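## Task

Pick up the parts organiser from whichever rectangle it currently rests on and set it down entirely within the orange rectangle. It must end up motionless and flat (on its broadest face if it has one) and must not be in contact with any other object. Until it is nearly all on a rectangle or securely held, it may not rest, slide or repeatedly bump on the table or on anything lying there, or the task fails. It must stay in place without the robot's help, so open the gripper and withdraw the arm at the end.

## Robot and tools

Robot: two arms, left_arm and right_arm, each with six joints and a parallel gripper. Joint order is always waist, shoulder, elbow, wrist pitch, wrist yaw, wrist roll. Stated joint ranges (rad): waist -2.618 to 3.054, shoulder 0.000 to 3.142, elbow 0.000 to 3.142, wrist pitch -1.571 to 1.571, wrist yaw -1.571 to 1.571, wrist roll -2.094 to 2.094; the true ends may differ by up to 0.036 rad.

World frame: origin on the table surface midway between the arms, +z up, +x away from the robot across the table, left_arm sits toward +y. The arm names do not correspond to image sides. Gripper frame: fingers extend along its +z and close along its y; the reported hand point lies between the pads, roughly 1 cm short of the fingertips.

Row format (used by execute_actions and move): one flat list of 14 numbers covering both arms, always all 14 even if one arm stays still: left_arm waist, shoulder, elbow, wrist pitch, wrist yaw, wrist roll, gripper; then the same seven for right_arm. The six joint entries are scaled offsets in [-1, 1], not poses: 1.0 equals 1.202 rad for the waist, 1.258 for the shoulder, 1.238 for the elbow, 2.073 for wrist pitch, 2.022 for wrist yaw and for wrist roll. The gripper entry is an absolute opening on a [-1, 1] scale: +1 fully open, -1 closed.

execute_actions(actions): a list of up to 15 actions; each action is a table of up to 15 rows, one row per 1/30 s control step, and a table shorter than 15 rows repeats its final row to fill the action. Within an action, every row's joint offsets are measured from the joint angles when that action began (not from the previous row); for the first action of a call, that is the last reported state. An empty list just returns the current state and images. An action that would push a joint more than 0.036 rad beyond its range end is rejected for both arms; if the first action fails this or any action is malformed, the whole call is rejected. A joint pushed at its real end stops there, and the result may print "joint sent to its limit" (no such line does not prove there is room).

move(target, speed, blocking): target is a single 14-number row; its joint offsets are relative to the Joint positions in the latest result that showed them. All joints move in sync along paths lasting 0.5 to 10 s, so the hand traces a curve; paths exceeding 10 s are cut short. speed (rad/s, 0.01 to 2, default 0.5) caps the joint with the largest travel. Moves ignore obstacles and the other arm; faster moves and targets set deeper past a contact strike and press harder. Its extra line reports the ending (done, off_target, moving, held, fault), limits=held or limits=none, and each arm's joint furthest from target. With blocking=false you get a reply after 0.5 s; then use wait or stop before issuing further moves or actions.

wait(seconds): 0 to 10; arms keep their last command, a running move continues. stop(): brakes a running move (needs room; fingers keep going). zoom_image(camera, region): region [x0, y0, x1, y1] in pixels, at most 504 by 504, of cam_high, cam_low, cam_left_wrist or cam_right_wrist. finished_scene(scene): ends scene 1 or 2 irreversibly and reports success; the next task arrives in its result. Answering without any tool call ends everything.

Results: each arm's end_effector_position (m) and end_effector_quat_wxyz in the world frame (less accurate at long reach); Joint positions (rad, plus gripper opening in m, 0.093 open to 0.000 closed) and Joint velocities; Joint targets (angles currently being driven toward); grip_measured on the -1..+1 scale. Pads meet near -0.94 and each mm of object width adds about 0.0208; readings carry a fixed per-gripper error up to about 0.02. When holding a rigid object the opening settles up to about 12 mm below its width. Keep resending the same closing value to keep holding. "joint command not followed" means a clearance check altered some joint targets.

Motion limits: each step's joint target stays within a lead of the measured angle (waist 0.202, shoulder 0.258, elbow 0.238, wrist pitch 0.573, wrist yaw and roll 0.522 rad), and targets are scaled back if the hand would jump over 70 mm, so large changes need several actions; command any remainder explicitly. Friction may leave a joint up to about 0.031 rad off, and smaller commands may do nothing.

Cameras: all 504x504 images in order cam_high, cam_low, cam_left_wrist, cam_right_wrist; calibration is given in OpenCV form and may be slightly off.

Cautions: never let the arms collide or press on each other; do not knock or drop anything off the table; do not drag or let the organiser rest on bare table between rectangles; lower it gently, release, and retract. Holding loads heats motors: MOTOR HOT appears from 75 °C, at 90 °C the arm is halted for 10 s, and at 100 °C it goes limp and falls (OVER-TEMPERATURE FAULT). Something may occasionally nudge loose objects, so recheck before finishing.

Each tool is called after "Call:" in YAML: its name, and indented under it one key for each argument.

## Session

Call:
execute_actions:
  actions: []

Scene clock: 0.00 s.
left_arm: end_effector_position=(+0.2526, -0.1352, +0.1035) grip_measured=+0.996 end_effector_quat_wxyz=(+0.333, +0.328, +0.754, -0.461) | right_arm: end_effector_position=(+0.3564, -0.3512, +0.1172) grip_measured=+1.000 end_effector_quat_wxyz=(+0.004, +0.035, +0.948, -0.316)
Joint names: [waist, shoulder, elbow, wrist pitch, wrist yaw, wrist roll]
Joint positions: left_arm=[-1.049  1.918  0.929  0.609  0.311 -0.414  0.093] | right_arm=[ 0.212  2.045  1.708 -1.465  0.606  0.44   0.093]
Joint velocities: left_arm=[-0.002  0.007  0.027 -0.022  0.007 -0.037 -0.001] | right_arm=[-0.002  0.002  0.002 -0.022 -0.066 -0.051  0.   ]
Joint targets: left_arm=[-1.049 1.918 0.929 0.609 0.311 -0.414] | right_arm=[0.212 2.045 1.708 -1.465 0.606 0.440]

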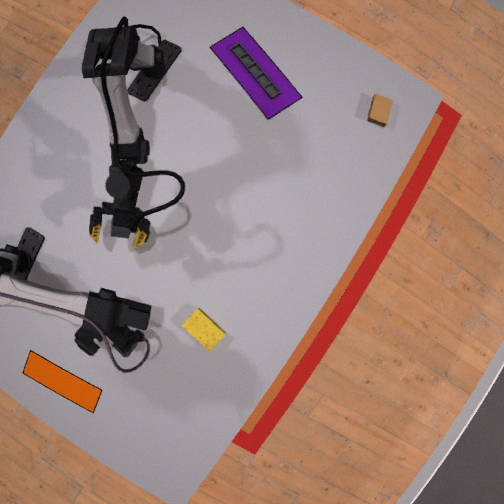

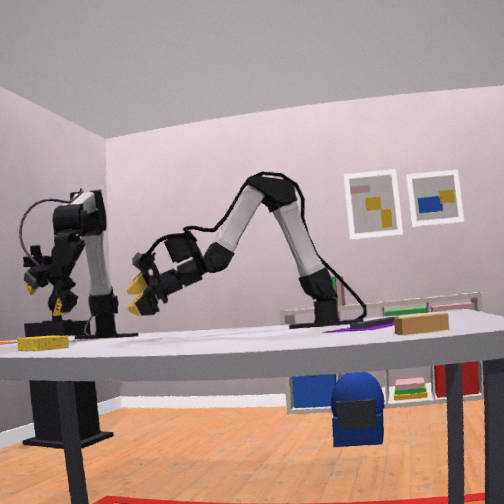

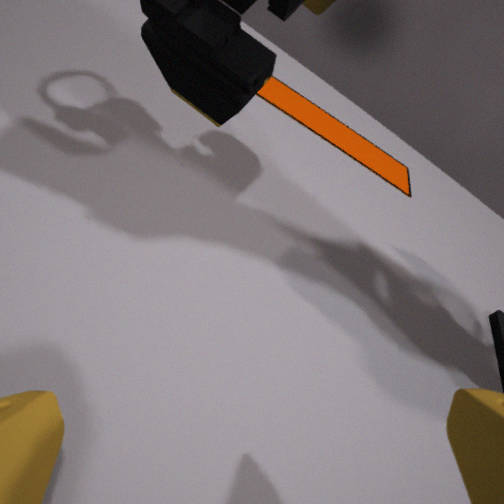

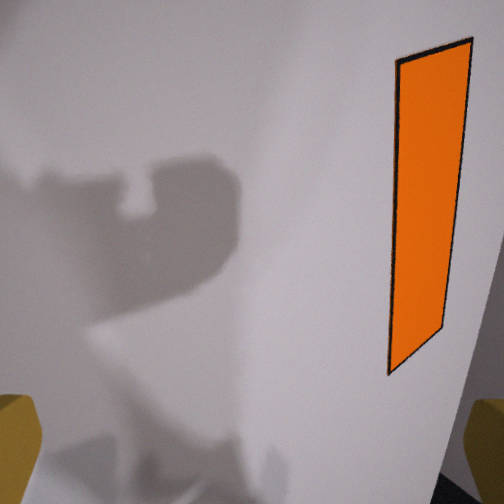

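Call:
move:
  target: [1,-0.173,0.461,-0.955,-0.154,0.205,1,-0.176,-0.274,-0.168,0.046,-0.3,-0.218,1]
  speed: 1.2

Call:
zoom_image:
  camera: "cam_high"
  region: [180,10,320,130]

Scene clock: 18.43 s.
left_arm: end_effector_position=(+0.3268, +0.3807, +0.1315) grip_measured=+0.996 end_effector_quat_wxyz=(-0.018, -0.091, +0.996, -0.005) | right_arm: end_effector_position=(+0.3061, -0.3322, +0.1407) grip_measured=+1.000 end_effector_quat_wxyz=(-0.010, -0.042, +0.999, -0.003)
Joint names: [waist, shoulder, elbow, wrist pitch, wrist yaw, wrist roll]
Joint positions: left_arm=[ 0.15   1.719  1.475 -1.365  0.007 -0.006  0.093] | right_arm=[ 0.008  1.721  1.515 -1.384  0.006  0.006  0.093]
Joint velocities: left_arm=[ 0.002  0.002 -0.002 -0.022 -0.037  0.037 -0.001] | right_arm=[-0.017 -0.002  0.012  0.022 -0.095 -0.081  0.   ]
Joint targets: left_arm=[0.153 1.700 1.500 -1.370 -0.000 0.001] | right_arm=[0.001 1.700 1.500 -1.370 -0.001 -0.000]
move: off_target (left_arm, right_arm); limits=none; left_arm: farthest joint: the elbow, 0.025 radians from its target (0.570 radians at the start); right_arm: farthest joint: the shoulder, 0.021 radians from its target (0.345 radians at the start)
camera_calibration (this result's frames):
cam_left_wrist: T_world_to_cam=[[0.192609, -0.981162, 0.0149213, 0.308845], [-0.882926, -0.166649, 0.438941, 0.340733], [-0.428186, -0.0977183, -0.898392, 0.380367], [0, 0, 0, 1]] pos_world=[0.404223, 0.396979, 0.187548]
cam_right_wrist: T_world_to_cam=[[0.0794148, -0.996824, -0.00595271, -0.355094], [-0.899678, -0.0742443, 0.430195, 0.231142], [-0.429271, -0.0288083, -0.902716, 0.330573], [0, 0, 0, 1]] pos_world=[0.378058, -0.327281, 0.196864]

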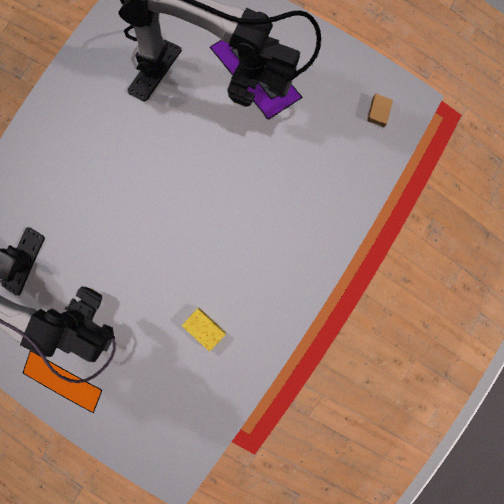

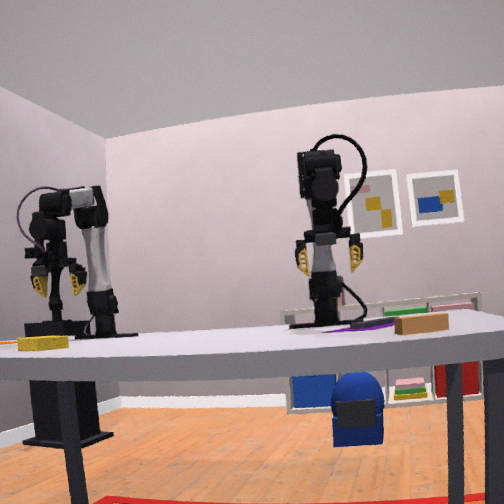

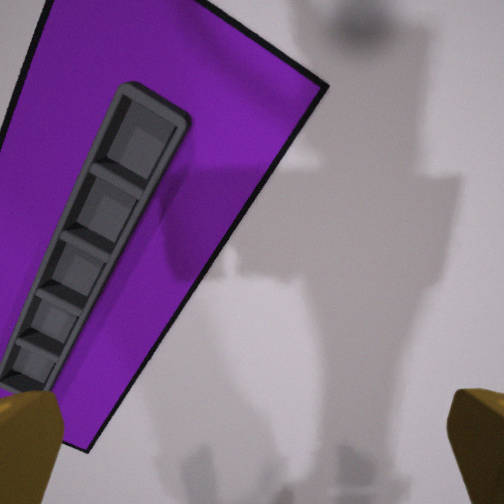

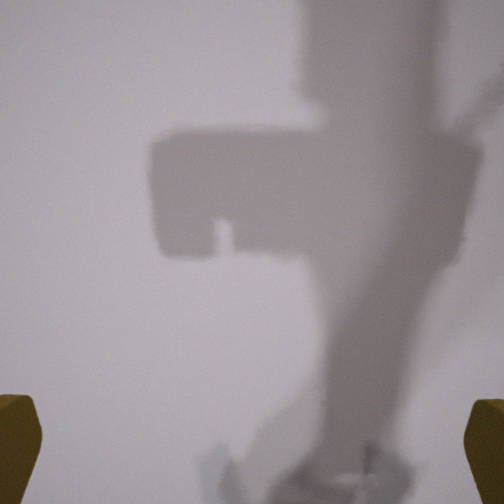

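Region (180, 10, 320, 130) of cam_high's 504x504 image, scaled by 3.600, with more detail than that image has; it fills the top 432 rows of this view, and the rest is white.

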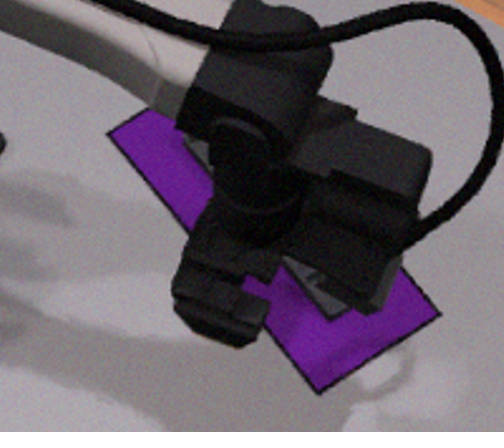

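Call:
move:
  target: [0.146,0.105,-0.085,0.14,0,0.359,1,0,0,0,0,0,0,1]
  speed: 0.8

Scene clock: 37.10 s.
left_arm: end_effector_position=(+0.3552, +0.4444, +0.0745) grip_measured=+0.996 end_effector_quat_wxyz=(+0.019, +0.183, +0.983, +0.007) | right_arm: end_effector_position=(+0.3061, -0.3322, +0.1407) grip_measured=+1.000 end_effector_quat_wxyz=(-0.010, -0.042, +0.999, -0.003)
Joint names: [waist, shoulder, elbow, wrist pitch, wrist yaw, wrist roll]
Joint positions: left_arm=[ 0.317  1.836  1.39  -1.085  0.007  0.713  0.093] | right_arm=[ 0.008  1.721  1.515 -1.384  0.006  0.006  0.093]
Joint velocities: left_arm=[ 0.017  0.002  0.012 -0.037 -0.022  0.022  0.   ] | right_arm=[-0.002  0.007  0.002  0.007 -0.037  0.051  0.   ]
Joint targets: left_arm=[0.325 1.851 1.370 -1.074 0.007 0.720] | right_arm=[0.008 1.721 1.515 -1.384 0.006 0.007]
move: off_target (left_arm); limits=none; left_arm: farthest joint: the elbow, 0.021 radians from its target (0.105 radians at the start); right_arm: farthest joint: the waist, 0.000 radians from its target (0.000 radians at the start)
camera_calibration (this result's frames):
cam_left_wrist: T_world_to_cam=[[-0.350777, -0.936383, -0.0119038, 0.541783], [-0.870623, 0.321408, 0.372441, 0.185138], [-0.344922, 0.141008, -0.927979, 0.214113], [0, 0, 0, 1]] pos_world=[0.425083, 0.41762, 0.136189]
cam_right_wrist: T_world_to_cam=[[0.0794148, -0.996824, -0.00595271, -0.355094], [-0.899678, -0.0742443, 0.430195, 0.231142], [-0.429271, -0.0288083, -0.902716, 0.330573], [0, 0, 0, 1]] pos_world=[0.378058, -0.327281, 0.196864]

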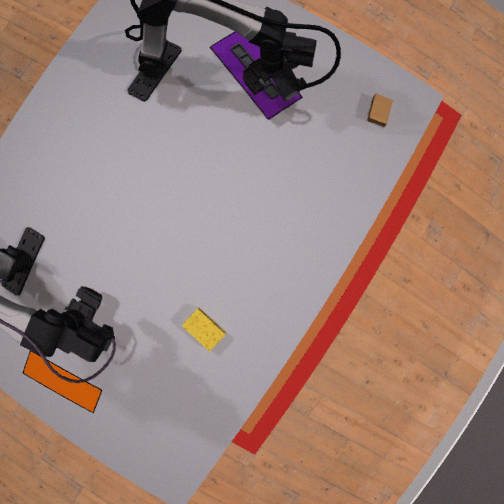

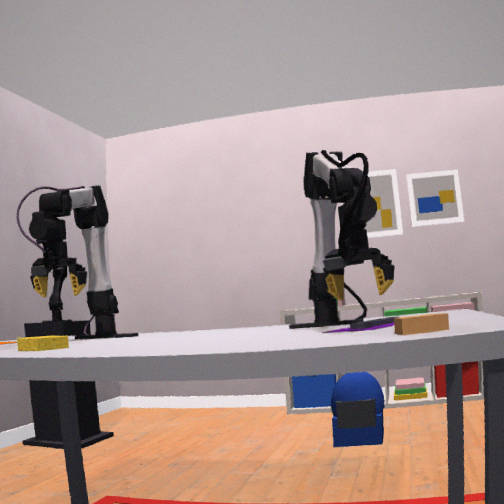

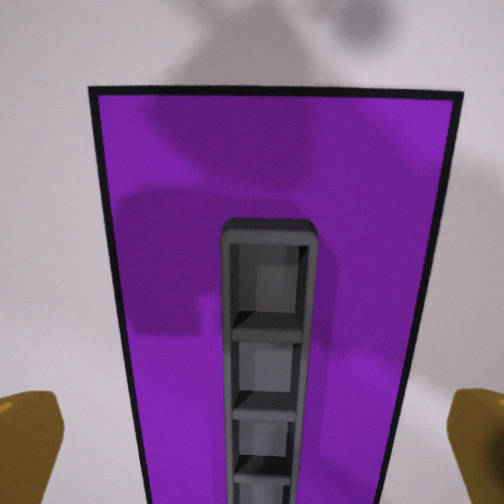

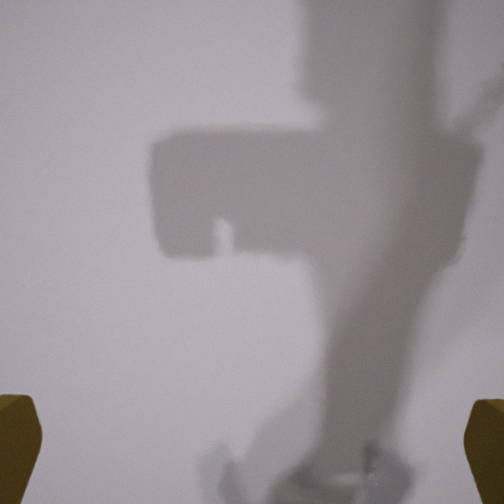

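Call:
move:
  target: [0,0.044,-0.162,0.1,0,0,1,0,0,0,0,0,0,1]
  speed: 0.3

Scene clock: 42.43 s.
left_arm: end_effector_position=(+0.3426, +0.4398, +0.0180) grip_measured=+0.996 end_effector_quat_wxyz=(+0.007, +0.184, +0.983, +0.000) | right_arm: end_effector_position=(+0.3061, -0.3322, +0.1407) grip_measured=+1.000 end_effector_quat_wxyz=(-0.010, -0.042, +0.999, -0.003)
Joint names: [waist, shoulder, elbow, wrist pitch, wrist yaw, wrist roll]
Joint positions: left_arm=[ 0.317  1.878  1.209 -0.889  0.007  0.714  0.093] | right_arm=[ 0.008  1.721  1.515 -1.384  0.006  0.006  0.093]
Joint velocities: left_arm=[ 0.012 -0.007 -0.017 -0.007 -0.022  0.007 -0.001] | right_arm=[ 0.012  0.002 -0.007  0.051  0.022  0.007  0.   ]
Joint targets: left_arm=[0.317 1.892 1.190 -0.878 0.007 0.713] | right_arm=[0.008 1.721 1.515 -1.384 0.006 0.006]
move: done; limits=none; left_arm: farthest joint: the elbow, 0.020 radians from its target (0.201 radians at the start); right_arm: farthest joint: the waist, 0.000 radians from its target (0.000 radians at the start)
camera_calibration (this result's frames):
cam_left_wrist: T_world_to_cam=[[-0.351574, -0.936145, 0.00534407, 0.53229], [-0.860776, 0.325503, 0.391296, 0.191139], [-0.368049, 0.132969, -0.920249, 0.169232], [0, 0, 0, 1]] pos_world=[0.413953, 0.413581, 0.0780996]
cam_right_wrist: T_world_to_cam=[[0.0794148, -0.996824, -0.00595271, -0.355094], [-0.899678, -0.0742443, 0.430195, 0.231142], [-0.429271, -0.0288083, -0.902716, 0.330573], [0, 0, 0, 1]] pos_world=[0.378058, -0.327281, 0.196864]

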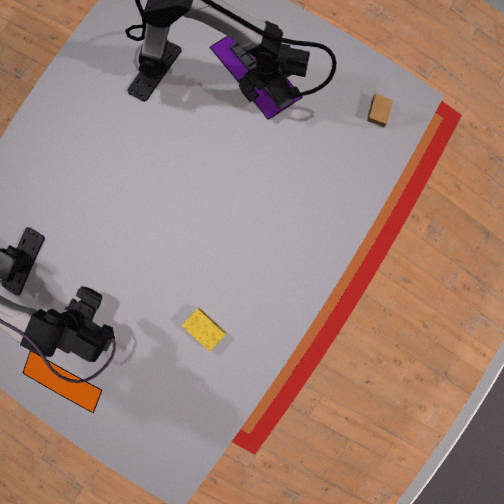

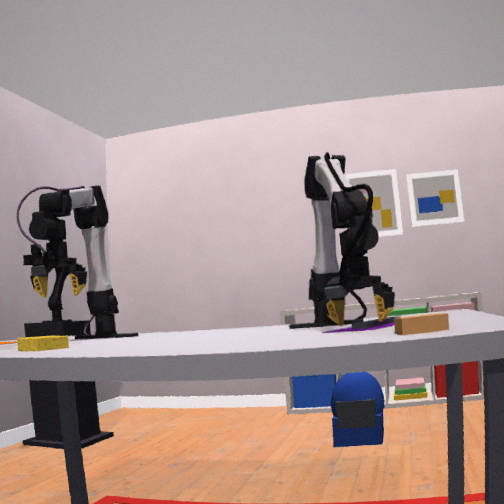

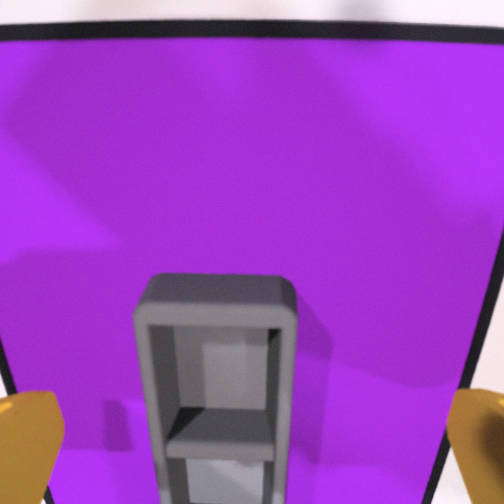

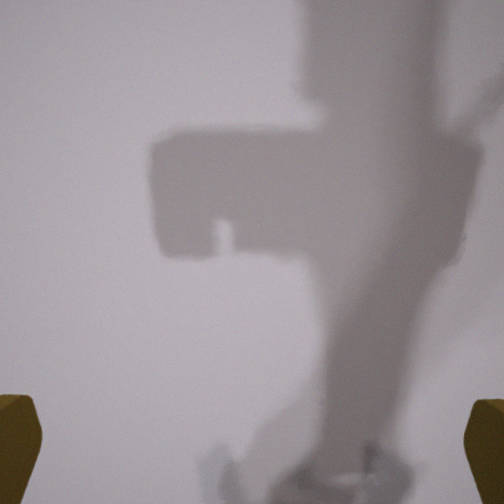

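Call:
zoom_image:
  camera: "cam_low"
  region: [300,270,420,350]

Region (300, 270, 420, 350) of cam_low's 504x504 image, scaled by 4.200, with more detail than that image has.

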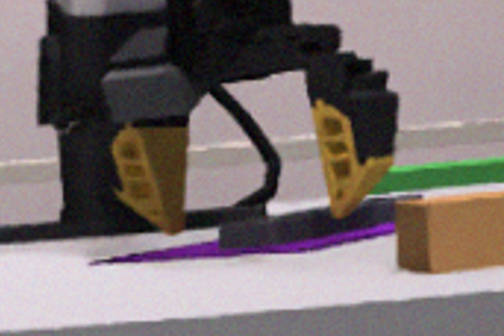

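Call:
move:
  target: [0.028,0.012,-0.045,0.022,0,0,1,0,0,0,0,0,0,1]
  speed: 0.1

Call:
zoom_image:
  camera: "cam_low"
  region: [300,270,420,350]

Scene clock: 49.90 s.
left_arm: end_effector_position=(+0.3365, +0.4462, +0.0102) grip_measured=+0.996 end_effector_quat_wxyz=(+0.008, +0.172, +0.985, +0.000) | right_arm: end_effector_position=(+0.3061, -0.3322, +0.1407) grip_measured=+1.000 end_effector_quat_wxyz=(-0.010, -0.042, +0.999, -0.003)
Joint names: [waist, shoulder, elbow, wrist pitch, wrist yaw, wrist roll]
Joint positions: left_arm=[ 0.341  1.878  1.175 -0.854  0.007  0.714  0.093] | right_arm=[ 0.008  1.721  1.515 -1.384  0.006  0.006  0.093]
Joint velocities: left_arm=[-0.012  0.002  0.007 -0.022 -0.051 -0.081  0.   ] | right_arm=[-0.007  0.007 -0.002  0.022 -0.095 -0.051  0.   ]
Joint targets: left_arm=[0.351 1.893 1.153 -0.843 0.007 0.714] | right_arm=[0.008 1.721 1.515 -1.384 0.006 0.006]
move: off_target (left_arm); limits=none; left_arm: farthest joint: the elbow, 0.022 radians from its target (0.056 radians at the start); right_arm: farthest joint: the waist, 0.000 radians from its target (0.000 radians at the start)
camera_calibration (this result's frames):
cam_left_wrist: T_world_to_cam=[[-0.32862, -0.94445, 0.0048505, 0.532129], [-0.868744, 0.304285, 0.390761, 0.199019], [-0.37053, 0.124198, -0.920479, 0.163794], [0, 0, 0, 1]] pos_world=[0.408455, 0.421668, 0.070419]
cam_right_wrist: T_world_to_cam=[[0.0794148, -0.996824, -0.00595271, -0.355094], [-0.899678, -0.0742443, 0.430195, 0.231142], [-0.429271, -0.0288083, -0.902716, 0.330573], [0, 0, 0, 1]] pos_world=[0.378058, -0.327281, 0.196864]

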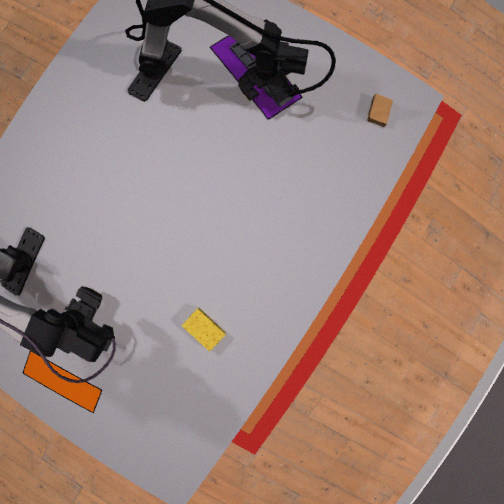

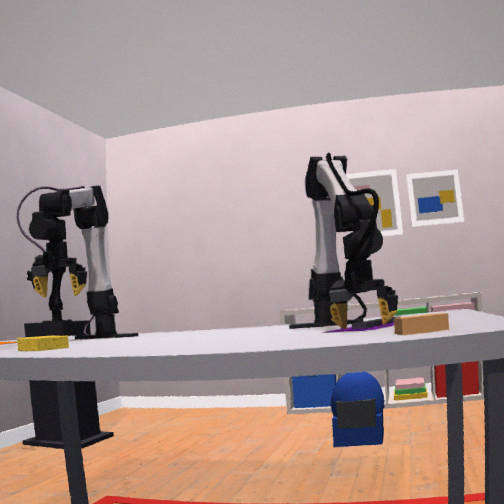

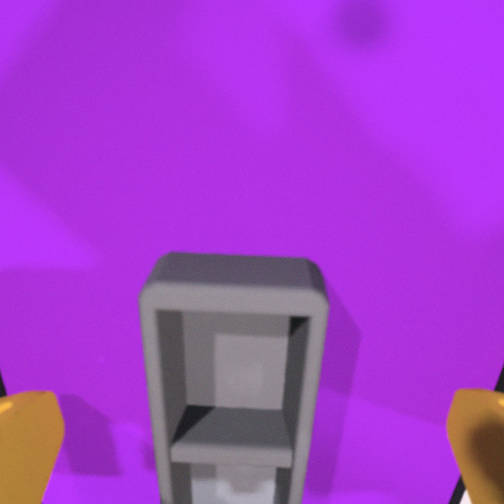

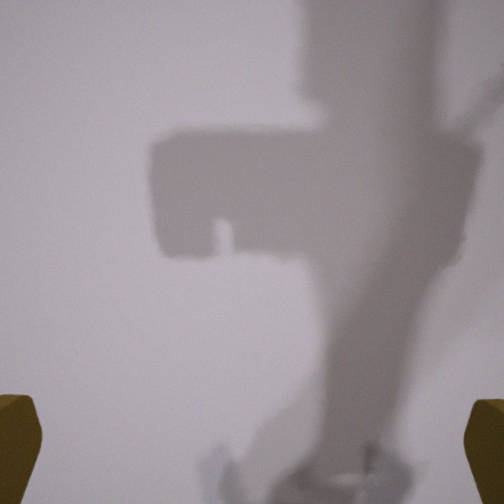

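Region (300, 270, 420, 350) of cam_low's 504x504 image, scaled by 4.200, with more detail than that image has.

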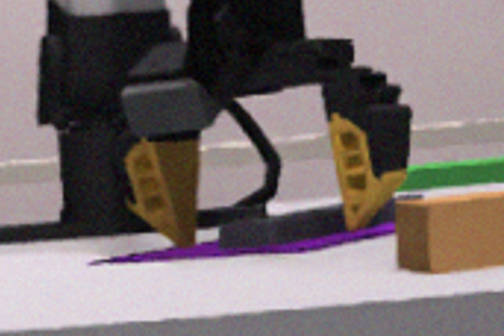

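Call:
execute_actions:
  actions:
    - [[0,0,-0.015,0,0,0,0.2,0,0,0,0,0,0,1]]
    - [[0,0,0,0,0,0,-0.25,0,0,0,0,0,0,1]]
    - [[0,0,0,0,0,0,-0.65,0,0,0,0,0,0,1]]
    - [[0,0,0,0,0,0,-0.65,0,0,0,0,0,0,1]]

Call:
move:
  target: [0,-0.05,0.2,-0.14,0,0,-0.65,0,0,0,0,0,0,1]
  speed: 0.3

Scene clock: 59.13 s.
left_arm: end_effector_position=(+0.3365, +0.4463, +0.0102) grip_measured=-0.392 end_effector_quat_wxyz=(+0.008, +0.172, +0.985, +0.001) | right_arm: end_effector_position=(+0.3061, -0.3322, +0.1407) grip_measured=+1.000 end_effector_quat_wxyz=(-0.010, -0.042, +0.999, -0.003)
Joint names: [waist, shoulder, elbow, wrist pitch, wrist yaw, wrist roll]
Joint positions: left_arm=[ 0.341  1.878  1.175 -0.854  0.006  0.714  0.026] | right_arm=[ 0.008  1.721  1.515 -1.384  0.006  0.006  0.093]
Joint velocities: left_arm=[ 0.007 -0.007  0.012 -0.007 -0.037 -0.022 -0.   ] | right_arm=[-0.007 -0.007  0.007  0.022  0.022  0.051  0.   ]
Joint targets: left_arm=[0.341 1.878 1.175 -0.854 0.006 0.714] | right_arm=[0.008 1.721 1.515 -1.384 0.006 0.006]
camera_calibration (this result's frames):
cam_left_wrist: T_world_to_cam=[[-0.32861, -0.944457, 0.00402199, 0.532295], [-0.868779, 0.303944, 0.390949, 0.199169], [-0.370457, 0.124976, -0.920403, 0.163418], [0, 0, 0, 1]] pos_world=[0.408491, 0.42177, 0.0704045]
cam_right_wrist: T_world_to_cam=[[0.0794148, -0.996824, -0.00595271, -0.355094], [-0.899678, -0.0742443, 0.430195, 0.231142], [-0.429271, -0.0288083, -0.902716, 0.330573], [0, 0, 0, 1]] pos_world=[0.378058, -0.327281, 0.196864]

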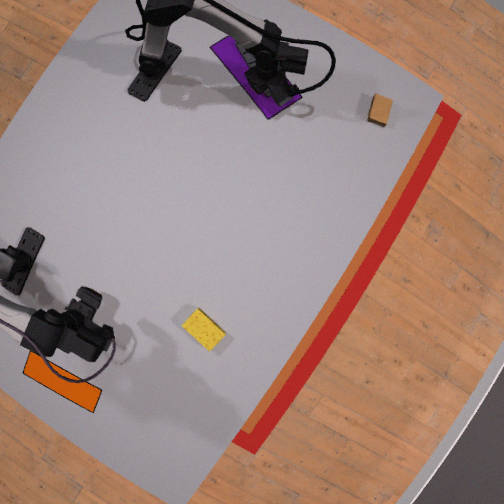

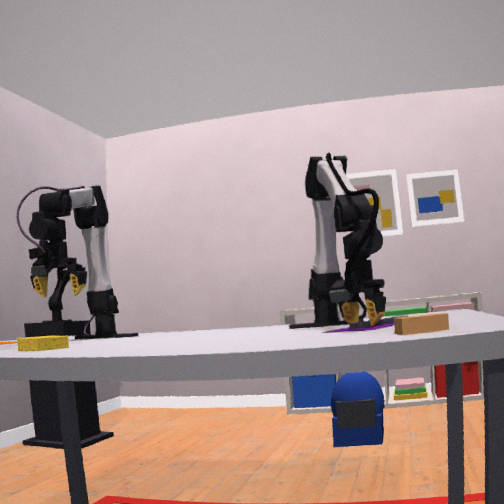

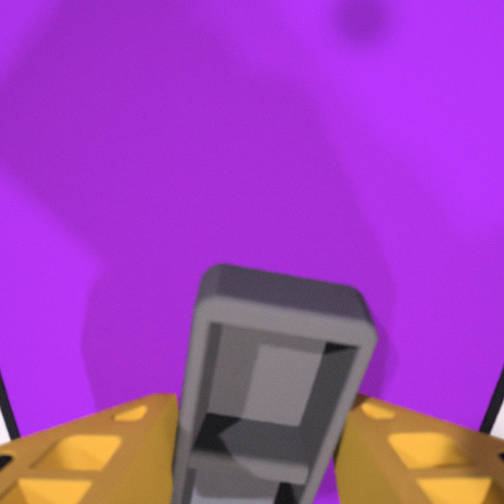

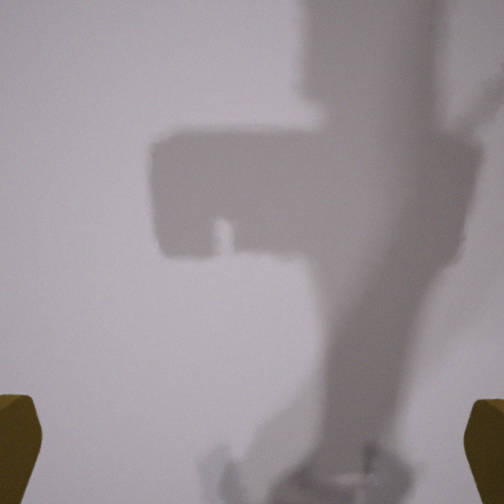

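Scene clock: 60.77 s.
left_arm: end_effector_position=(+0.3426, +0.4487, +0.0760) grip_measured=-0.392 end_effector_quat_wxyz=(-0.000, +0.172, +0.985, -0.004) | right_arm: end_effector_position=(+0.3061, -0.3322, +0.1407) grip_measured=+1.000 end_effector_quat_wxyz=(-0.010, -0.042, +0.999, -0.003)
Joint names: [waist, shoulder, elbow, wrist pitch, wrist yaw, wrist roll]
Joint positions: left_arm=[ 0.341  1.837  1.398 -1.136  0.006  0.714  0.026] | right_arm=[ 0.008  1.721  1.515 -1.384  0.006  0.006  0.093]
Joint velocities: left_arm=[-0.012  0.007 -0.007 -0.022  0.007 -0.081  0.001] | right_arm=[ 0.012  0.002  0.007 -0.022 -0.037 -0.051  0.   ]
Joint targets: left_arm=[0.341 1.815 1.423 -1.144 0.006 0.714] | right_arm=[0.008 1.721 1.515 -1.384 0.006 0.006]
move: off_target (left_arm); limits=none; left_arm: farthest joint: the elbow, 0.025 radians from its target (0.247 radians at the start); right_arm: farthest joint: the waist, 0.000 radians from its target (0.000 radians at the start)
camera_calibration (this result's frames):
cam_left_wrist: T_world_to_cam=[[-0.328434, -0.944389, 0.0161129, 0.535267], [-0.861849, 0.306621, 0.403981, 0.173496], [-0.386456, 0.118794, -0.914626, 0.233728], [0, 0, 0, 1]] pos_world=[0.415653, 0.424538, 0.13506]
cam_right_wrist: T_world_to_cam=[[0.0794148, -0.996824, -0.00595271, -0.355094], [-0.899678, -0.0742443, 0.430195, 0.231142], [-0.429271, -0.0288083, -0.902716, 0.330573], [0, 0, 0, 1]] pos_world=[0.378058, -0.327281, 0.196864]

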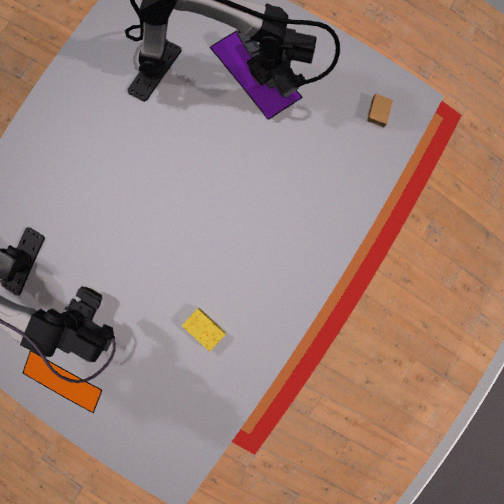

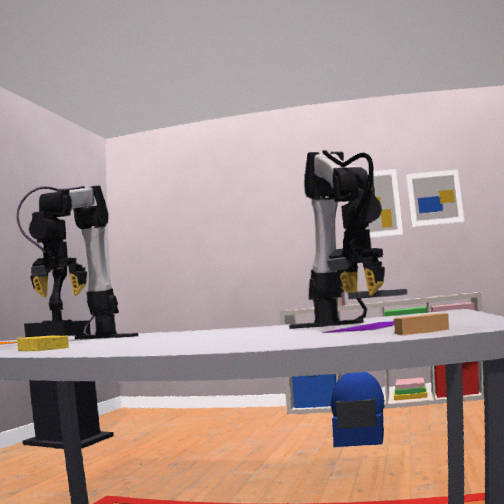

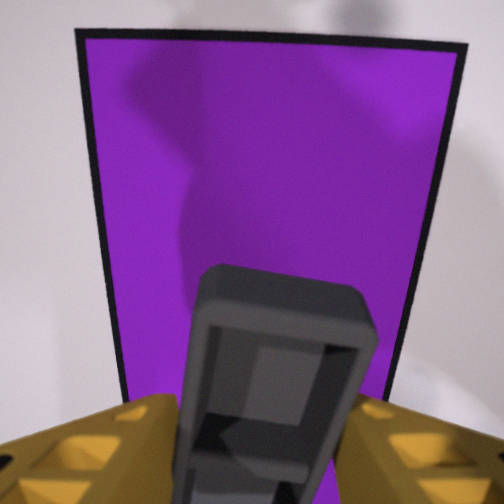

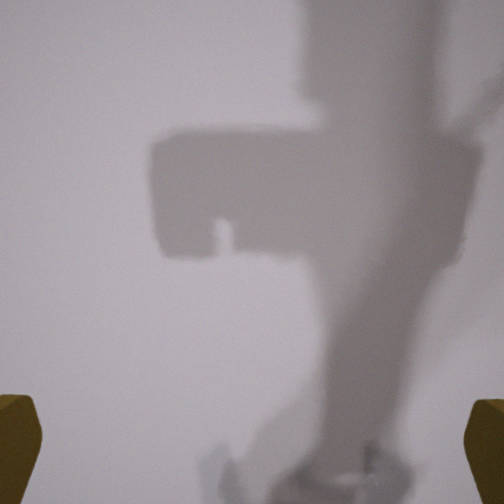

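Call:
move:
  target: [-1,0.14,0.24,-0.045,0,-0.813,-0.65,0.55,0.335,0.53,-0.085,0,-0.918,1]
  speed: 0.7

Scene clock: 69.60 s.
left_arm: end_effector_position=(+0.3154, +0.0762, +0.0882) grip_measured=-0.391 end_effector_quat_wxyz=(+0.005, -0.001, +1.000, -0.012) | right_arm: end_effector_position=(+0.3146, -0.0930, +0.1635) grip_measured=+1.000 end_effector_quat_wxyz=(-0.027, +0.925, -0.379, +0.017)
Joint names: [waist, shoulder, elbow, wrist pitch, wrist yaw, wrist roll]
Joint positions: left_arm=[-0.745  1.98   1.64  -1.207  0.011 -0.721  0.026] | right_arm=[ 0.622  2.096  2.11  -1.522  0.005 -1.66   0.093]
Joint velocities: left_arm=[ 0.007  0.002  0.002  0.007 -0.051  0.022 -0.001] | right_arm=[-0.017  0.002  0.012  0.037 -0.022 -0.007  0.   ]
Joint targets: left_arm=[-0.737 1.980 1.639 -1.208 0.006 -0.716] | right_arm=[0.615 2.095 2.108 -1.523 0.006 -1.655]
move: held (left_arm, right_arm); limits=held; held on 14 of 90 steps (left_arm, right_arm), including the last (left_arm, right_arm); left_arm: farthest joint: the wrist roll, 0.209 radians from its target (1.644 radians at the start); right_arm: farthest joint: the wrist roll, 0.190 radians from its target (1.857 radians at the start)
joint command not followed: on one or more control steps a check withheld the commanded joint targets of the left arm, and it was not sent them on those steps. On the call's last step the targets were still withheld.
cause: the commanded joint targets would bring a part of the robot too close to another arm (this arm's wrist (the part past the wrist pitch) and the other arm's wrist (the part past the wrist pitch)); next, command targets that bring no part of the robot closer to that arm.
joint command not followed: on one or more control steps a check withheld the commanded joint targets of the right arm, and it was not sent them on those steps. On the call's last step the targets were still withheld.
cause: the commanded joint targets would bring a part of the robot too close to another arm (this arm's wrist (the part past the wrist pitch) and the other arm's wrist (the part past the wrist pitch)); next, command targets that bring no part of the robot closer to that arm.
camera_calibration (this result's frames):
cam_left_wrist: T_world_to_cam=[[0.0128699, -0.99939, 0.0324558, 0.0694277], [-0.918423, 0.00102011, 0.395599, 0.301205], [-0.395391, -0.0348994, -0.91785, 0.293411], [0, 0, 0, 1]] pos_world=[0.391752, 0.079318, 0.147897]
cam_right_wrist: T_world_to_cam=[[0.70343, 0.708976, 0.0503831, -0.16409], [0.62872, -0.653729, 0.421129, -0.286515], [0.331507, -0.264558, -0.905601, 0.100865], [0, 0, 0, 1]] pos_world=[0.262126, -0.0442825, 0.220271]

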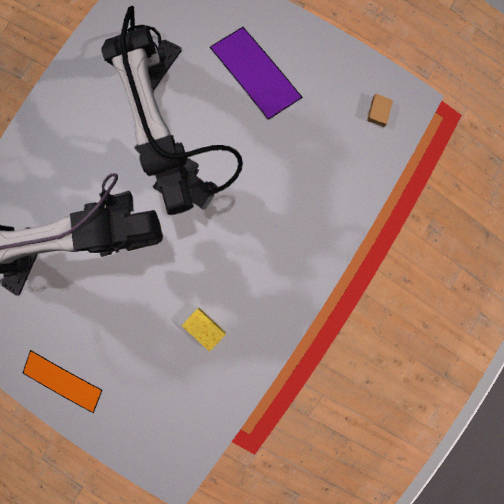

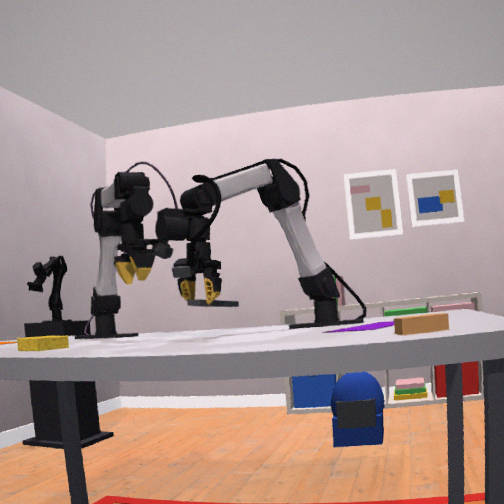

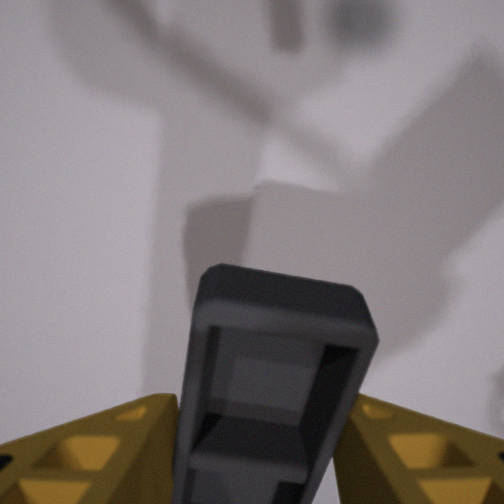

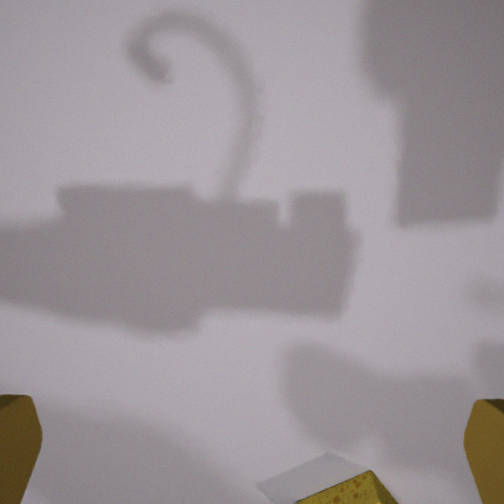

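Call:
move:
  target: [0,0,0,0,0,-0.667,-0.65,0.07,-0.5,-0.9,0.568,-0.157,0.658,1]
  speed: 0.6

Scene clock: 94.23 s.
left_arm: end_effector_position=(+0.3154, +0.0762, +0.0882) grip_measured=-0.388 end_effector_quat_wxyz=(-0.004, -0.623, +0.782, -0.013) | right_arm: end_effector_position=(+0.2488, -0.0419, +0.1411) grip_measured=+1.000 end_effector_quat_wxyz=(+0.311, -0.536, +0.755, +0.216)
Joint names: [waist, shoulder, elbow, wrist pitch, wrist yaw, wrist roll]
Joint positions: left_arm=[-0.745  1.98   1.64  -1.207  0.011 -2.063  0.027] | right_arm=[ 0.698  1.491  1.01  -0.363 -0.304 -0.337  0.093]
Joint velocities: left_arm=[ 0.002 -0.007  0.007 -0.095  0.007  0.051  0.   ] | right_arm=[-0.007 -0.012 -0.007 -0.007  0.051 -0.022  0.   ]
Joint targets: left_arm=[-0.745 1.980 1.640 -1.207 0.011 -2.069] | right_arm=[0.706 1.467 0.996 -0.345 -0.312 -0.330]
move: off_target (right_arm); limits=none; left_arm: farthest joint: the wrist roll, 0.007 radians from its target (1.349 radians at the start); right_arm: farthest joint: the shoulder, 0.024 radians from its target (0.629 radians at the start)
camera_calibration (this result's frames):
cam_left_wrist: T_world_to_cam=[[0.976717, -0.21326, 0.023303, -0.293674], [-0.202833, -0.882623, 0.424069, 0.140295], [-0.0698694, -0.418922, -0.90533, 0.218884], [0, 0, 0, 1]] pos_world=[0.330586, 0.152894, 0.145511]
cam_right_wrist: T_world_to_cam=[[0.944369, -0.328868, -0.00350614, -0.248721], [-0.309846, -0.886071, -0.344779, 0.129555], [0.11028, 0.326685, -0.938677, 0.200423], [0, 0, 0, 1]] pos_world=[0.252924, -0.032477, 0.231929]

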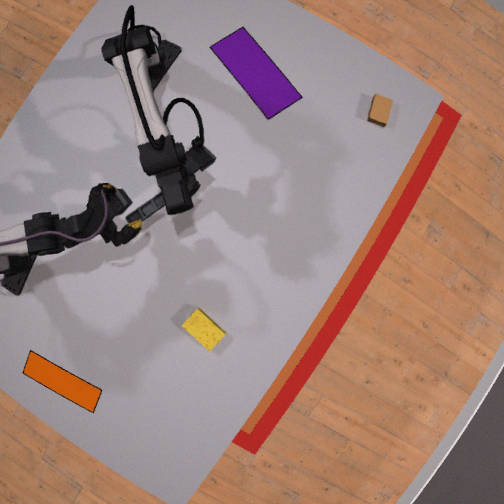

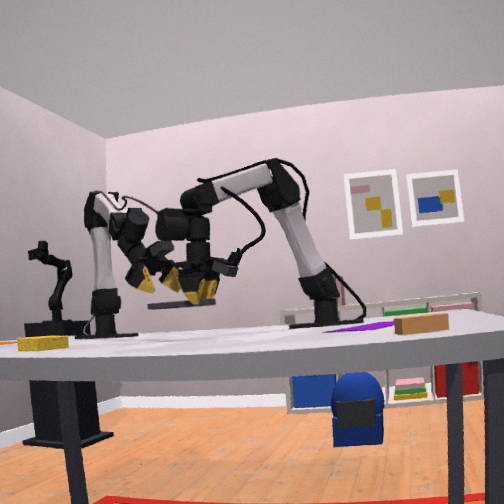

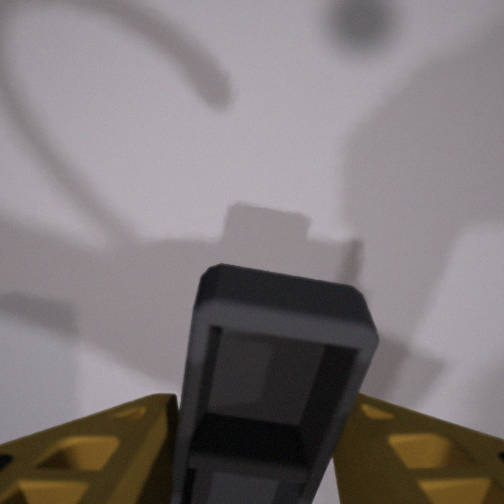

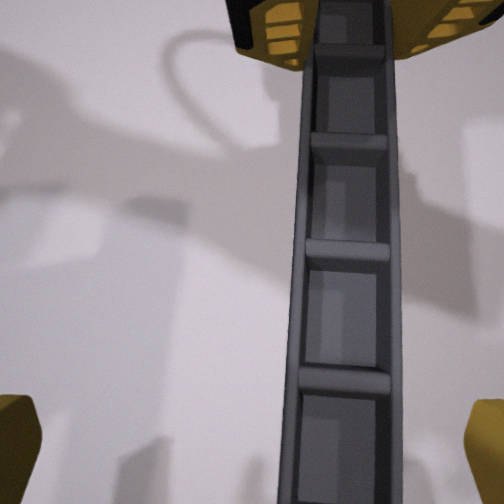

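Call:
move:
  target: [0,0,0,0,0,0,-0.65,-0.042,0.087,0.09,0,0,0,1]
  speed: 0.3

Call:
move:
  target: [0,0,0,0,0,0,-0.65,0,0.085,-0.115,0.11,0,0,1]
  speed: 0.2

Scene clock: 100.73 s.
left_arm: end_effector_position=(+0.3154, +0.0762, +0.0882) grip_measured=-0.388 end_effector_quat_wxyz=(-0.004, -0.623, +0.782, -0.013) | right_arm: end_effector_position=(+0.2804, -0.0370, +0.1417) grip_measured=+1.000 end_effector_quat_wxyz=(+0.315, -0.519, +0.767, +0.208)
Joint names: [waist, shoulder, elbow, wrist pitch, wrist yaw, wrist roll]
Joint positions: left_arm=[-0.745  1.98   1.64  -1.207  0.011 -2.064  0.027] | right_arm=[ 0.654  1.583  1.102 -0.365 -0.304 -0.337  0.093]
Joint velocities: left_arm=[-0.012 -0.002  0.027 -0.022  0.037  0.007 -0.002] | right_arm=[-0.007 -0.007  0.002 -0.081  0.11  -0.037  0.   ]
Joint targets: left_arm=[-0.745 1.980 1.640 -1.207 0.011 -2.063] | right_arm=[0.648 1.600 1.121 -0.363 -0.304 -0.337]
move: done; limits=none; left_arm: farthest joint: the wrist roll, 0.001 radians from its target (0.001 radians at the start); right_arm: farthest joint: the elbow, 0.019 radians from its target (0.112 radians at the start)
camera_calibration (this result's frames):
cam_left_wrist: T_world_to_cam=[[0.976799, -0.212888, 0.0232949, -0.293727], [-0.202493, -0.882699, 0.424074, 0.140193], [-0.0697179, -0.418952, -0.905328, 0.218838], [0, 0, 0, 1]] pos_world=[0.330558, 0.1529, 0.14551]
cam_right_wrist: T_world_to_cam=[[0.928789, -0.37058, -0.00461068, -0.273977], [-0.349548, -0.871808, -0.343172, 0.155292], [0.123153, 0.320346, -0.939261, 0.192181], [0, 0, 0, 1]] pos_world=[0.285081, -0.0277101, 0.232537]

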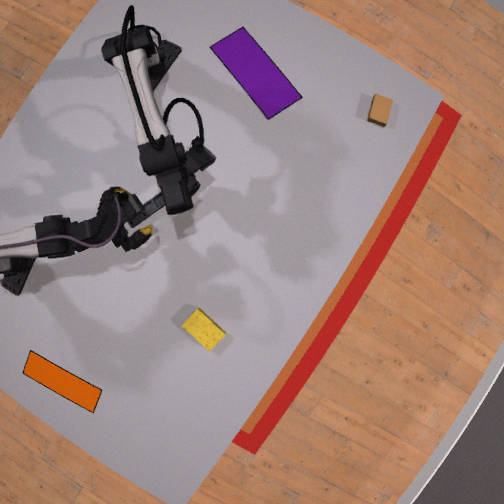

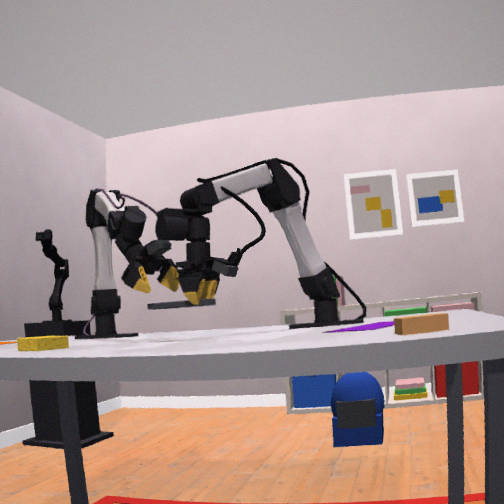

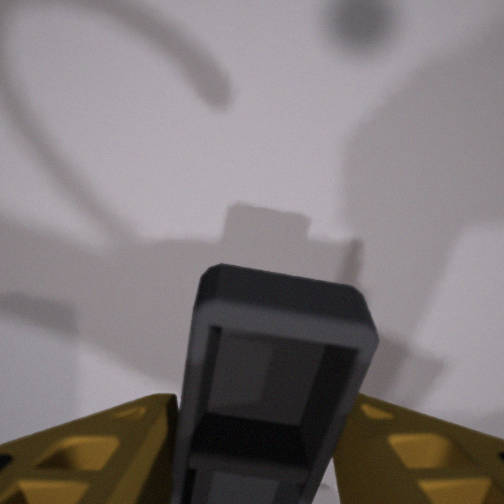

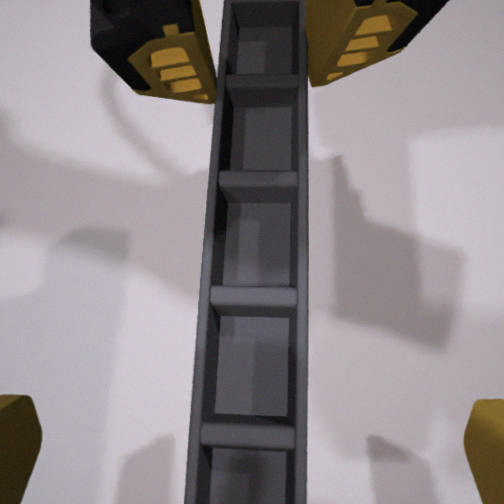

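Scene clock: 102.53 s.
left_arm: end_effector_position=(+0.3154, +0.0762, +0.0882) grip_measured=-0.388 end_effector_quat_wxyz=(-0.004, -0.623, +0.782, -0.013) | right_arm: end_effector_position=(+0.2824, -0.0352, +0.0862) grip_measured=+1.000 end_effector_quat_wxyz=(+0.310, -0.519, +0.769, +0.208)
Joint names: [waist, shoulder, elbow, wrist pitch, wrist yaw, wrist roll]
Joint positions: left_arm=[-0.745  1.98   1.64  -1.207  0.011 -2.064  0.027] | right_arm=[ 0.654  1.674  0.972 -0.156 -0.304 -0.337  0.093]
Joint velocities: left_arm=[-0.012  0.007 -0.007 -0.066 -0.037 -0.022 -0.001] | right_arm=[-0.017  0.002 -0.002  0.007  0.037 -0.051  0.   ]
Joint targets: left_arm=[-0.745 1.980 1.640 -1.207 0.011 -2.064] | right_arm=[0.654 1.690 0.960 -0.137 -0.304 -0.337]
move: done; limits=none; left_arm: farthest joint: the waist, 0.000 radians from its target (0.000 radians at the start); right_arm: farthest joint: the wrist pitch, 0.019 radians from its target (0.229 radians at the start)
camera_calibration (this result's frames):
cam_left_wrist: T_world_to_cam=[[0.976799, -0.212888, 0.0232949, -0.293727], [-0.202493, -0.882699, 0.424074, 0.140193], [-0.0697179, -0.418952, -0.905328, 0.218838], [0, 0, 0, 1]] pos_world=[0.330558, 0.1529, 0.14551]
cam_right_wrist: T_world_to_cam=[[0.928726, -0.370637, -0.00980049, -0.274989], [-0.35251, -0.874495, -0.333159, 0.138466], [0.114911, 0.312868, -0.94282, 0.141562], [0, 0, 0, 1]] pos_world=[0.287933, -0.0251229, 0.176904]

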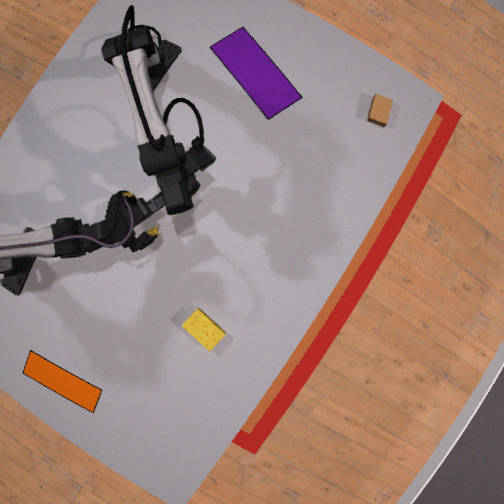

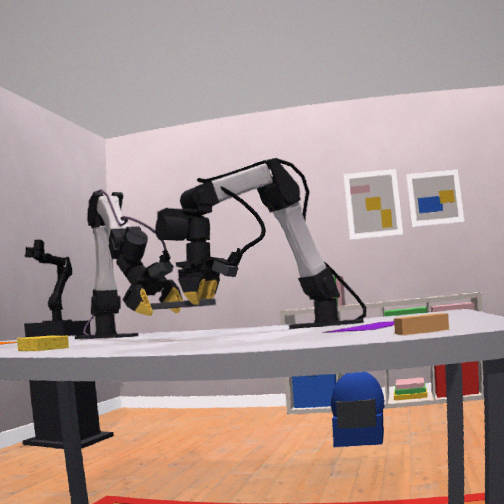

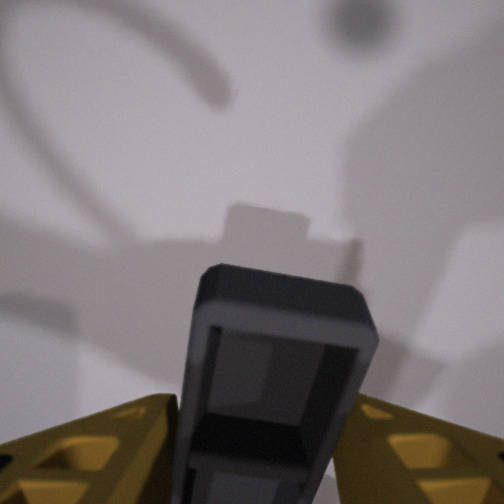

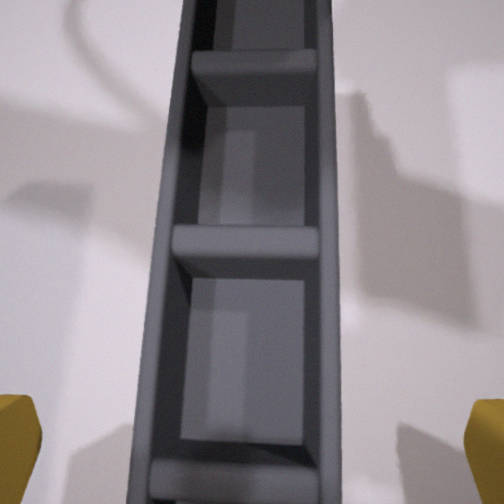

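Call:
zoom_image:
  camera: "cam_low"
  region: [110,250,250,340]

Region (110, 250, 250, 340) of cam_low's 504x504 image, scaled by 3.600, with more detail than that image has; it fills the top 324 rows of this view, and the rest is white.

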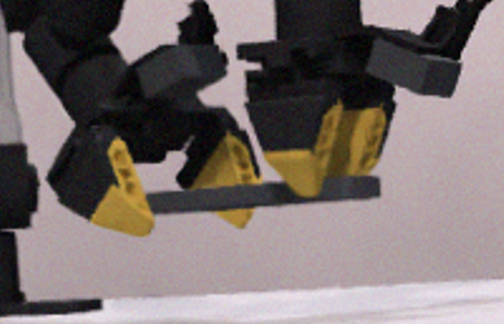

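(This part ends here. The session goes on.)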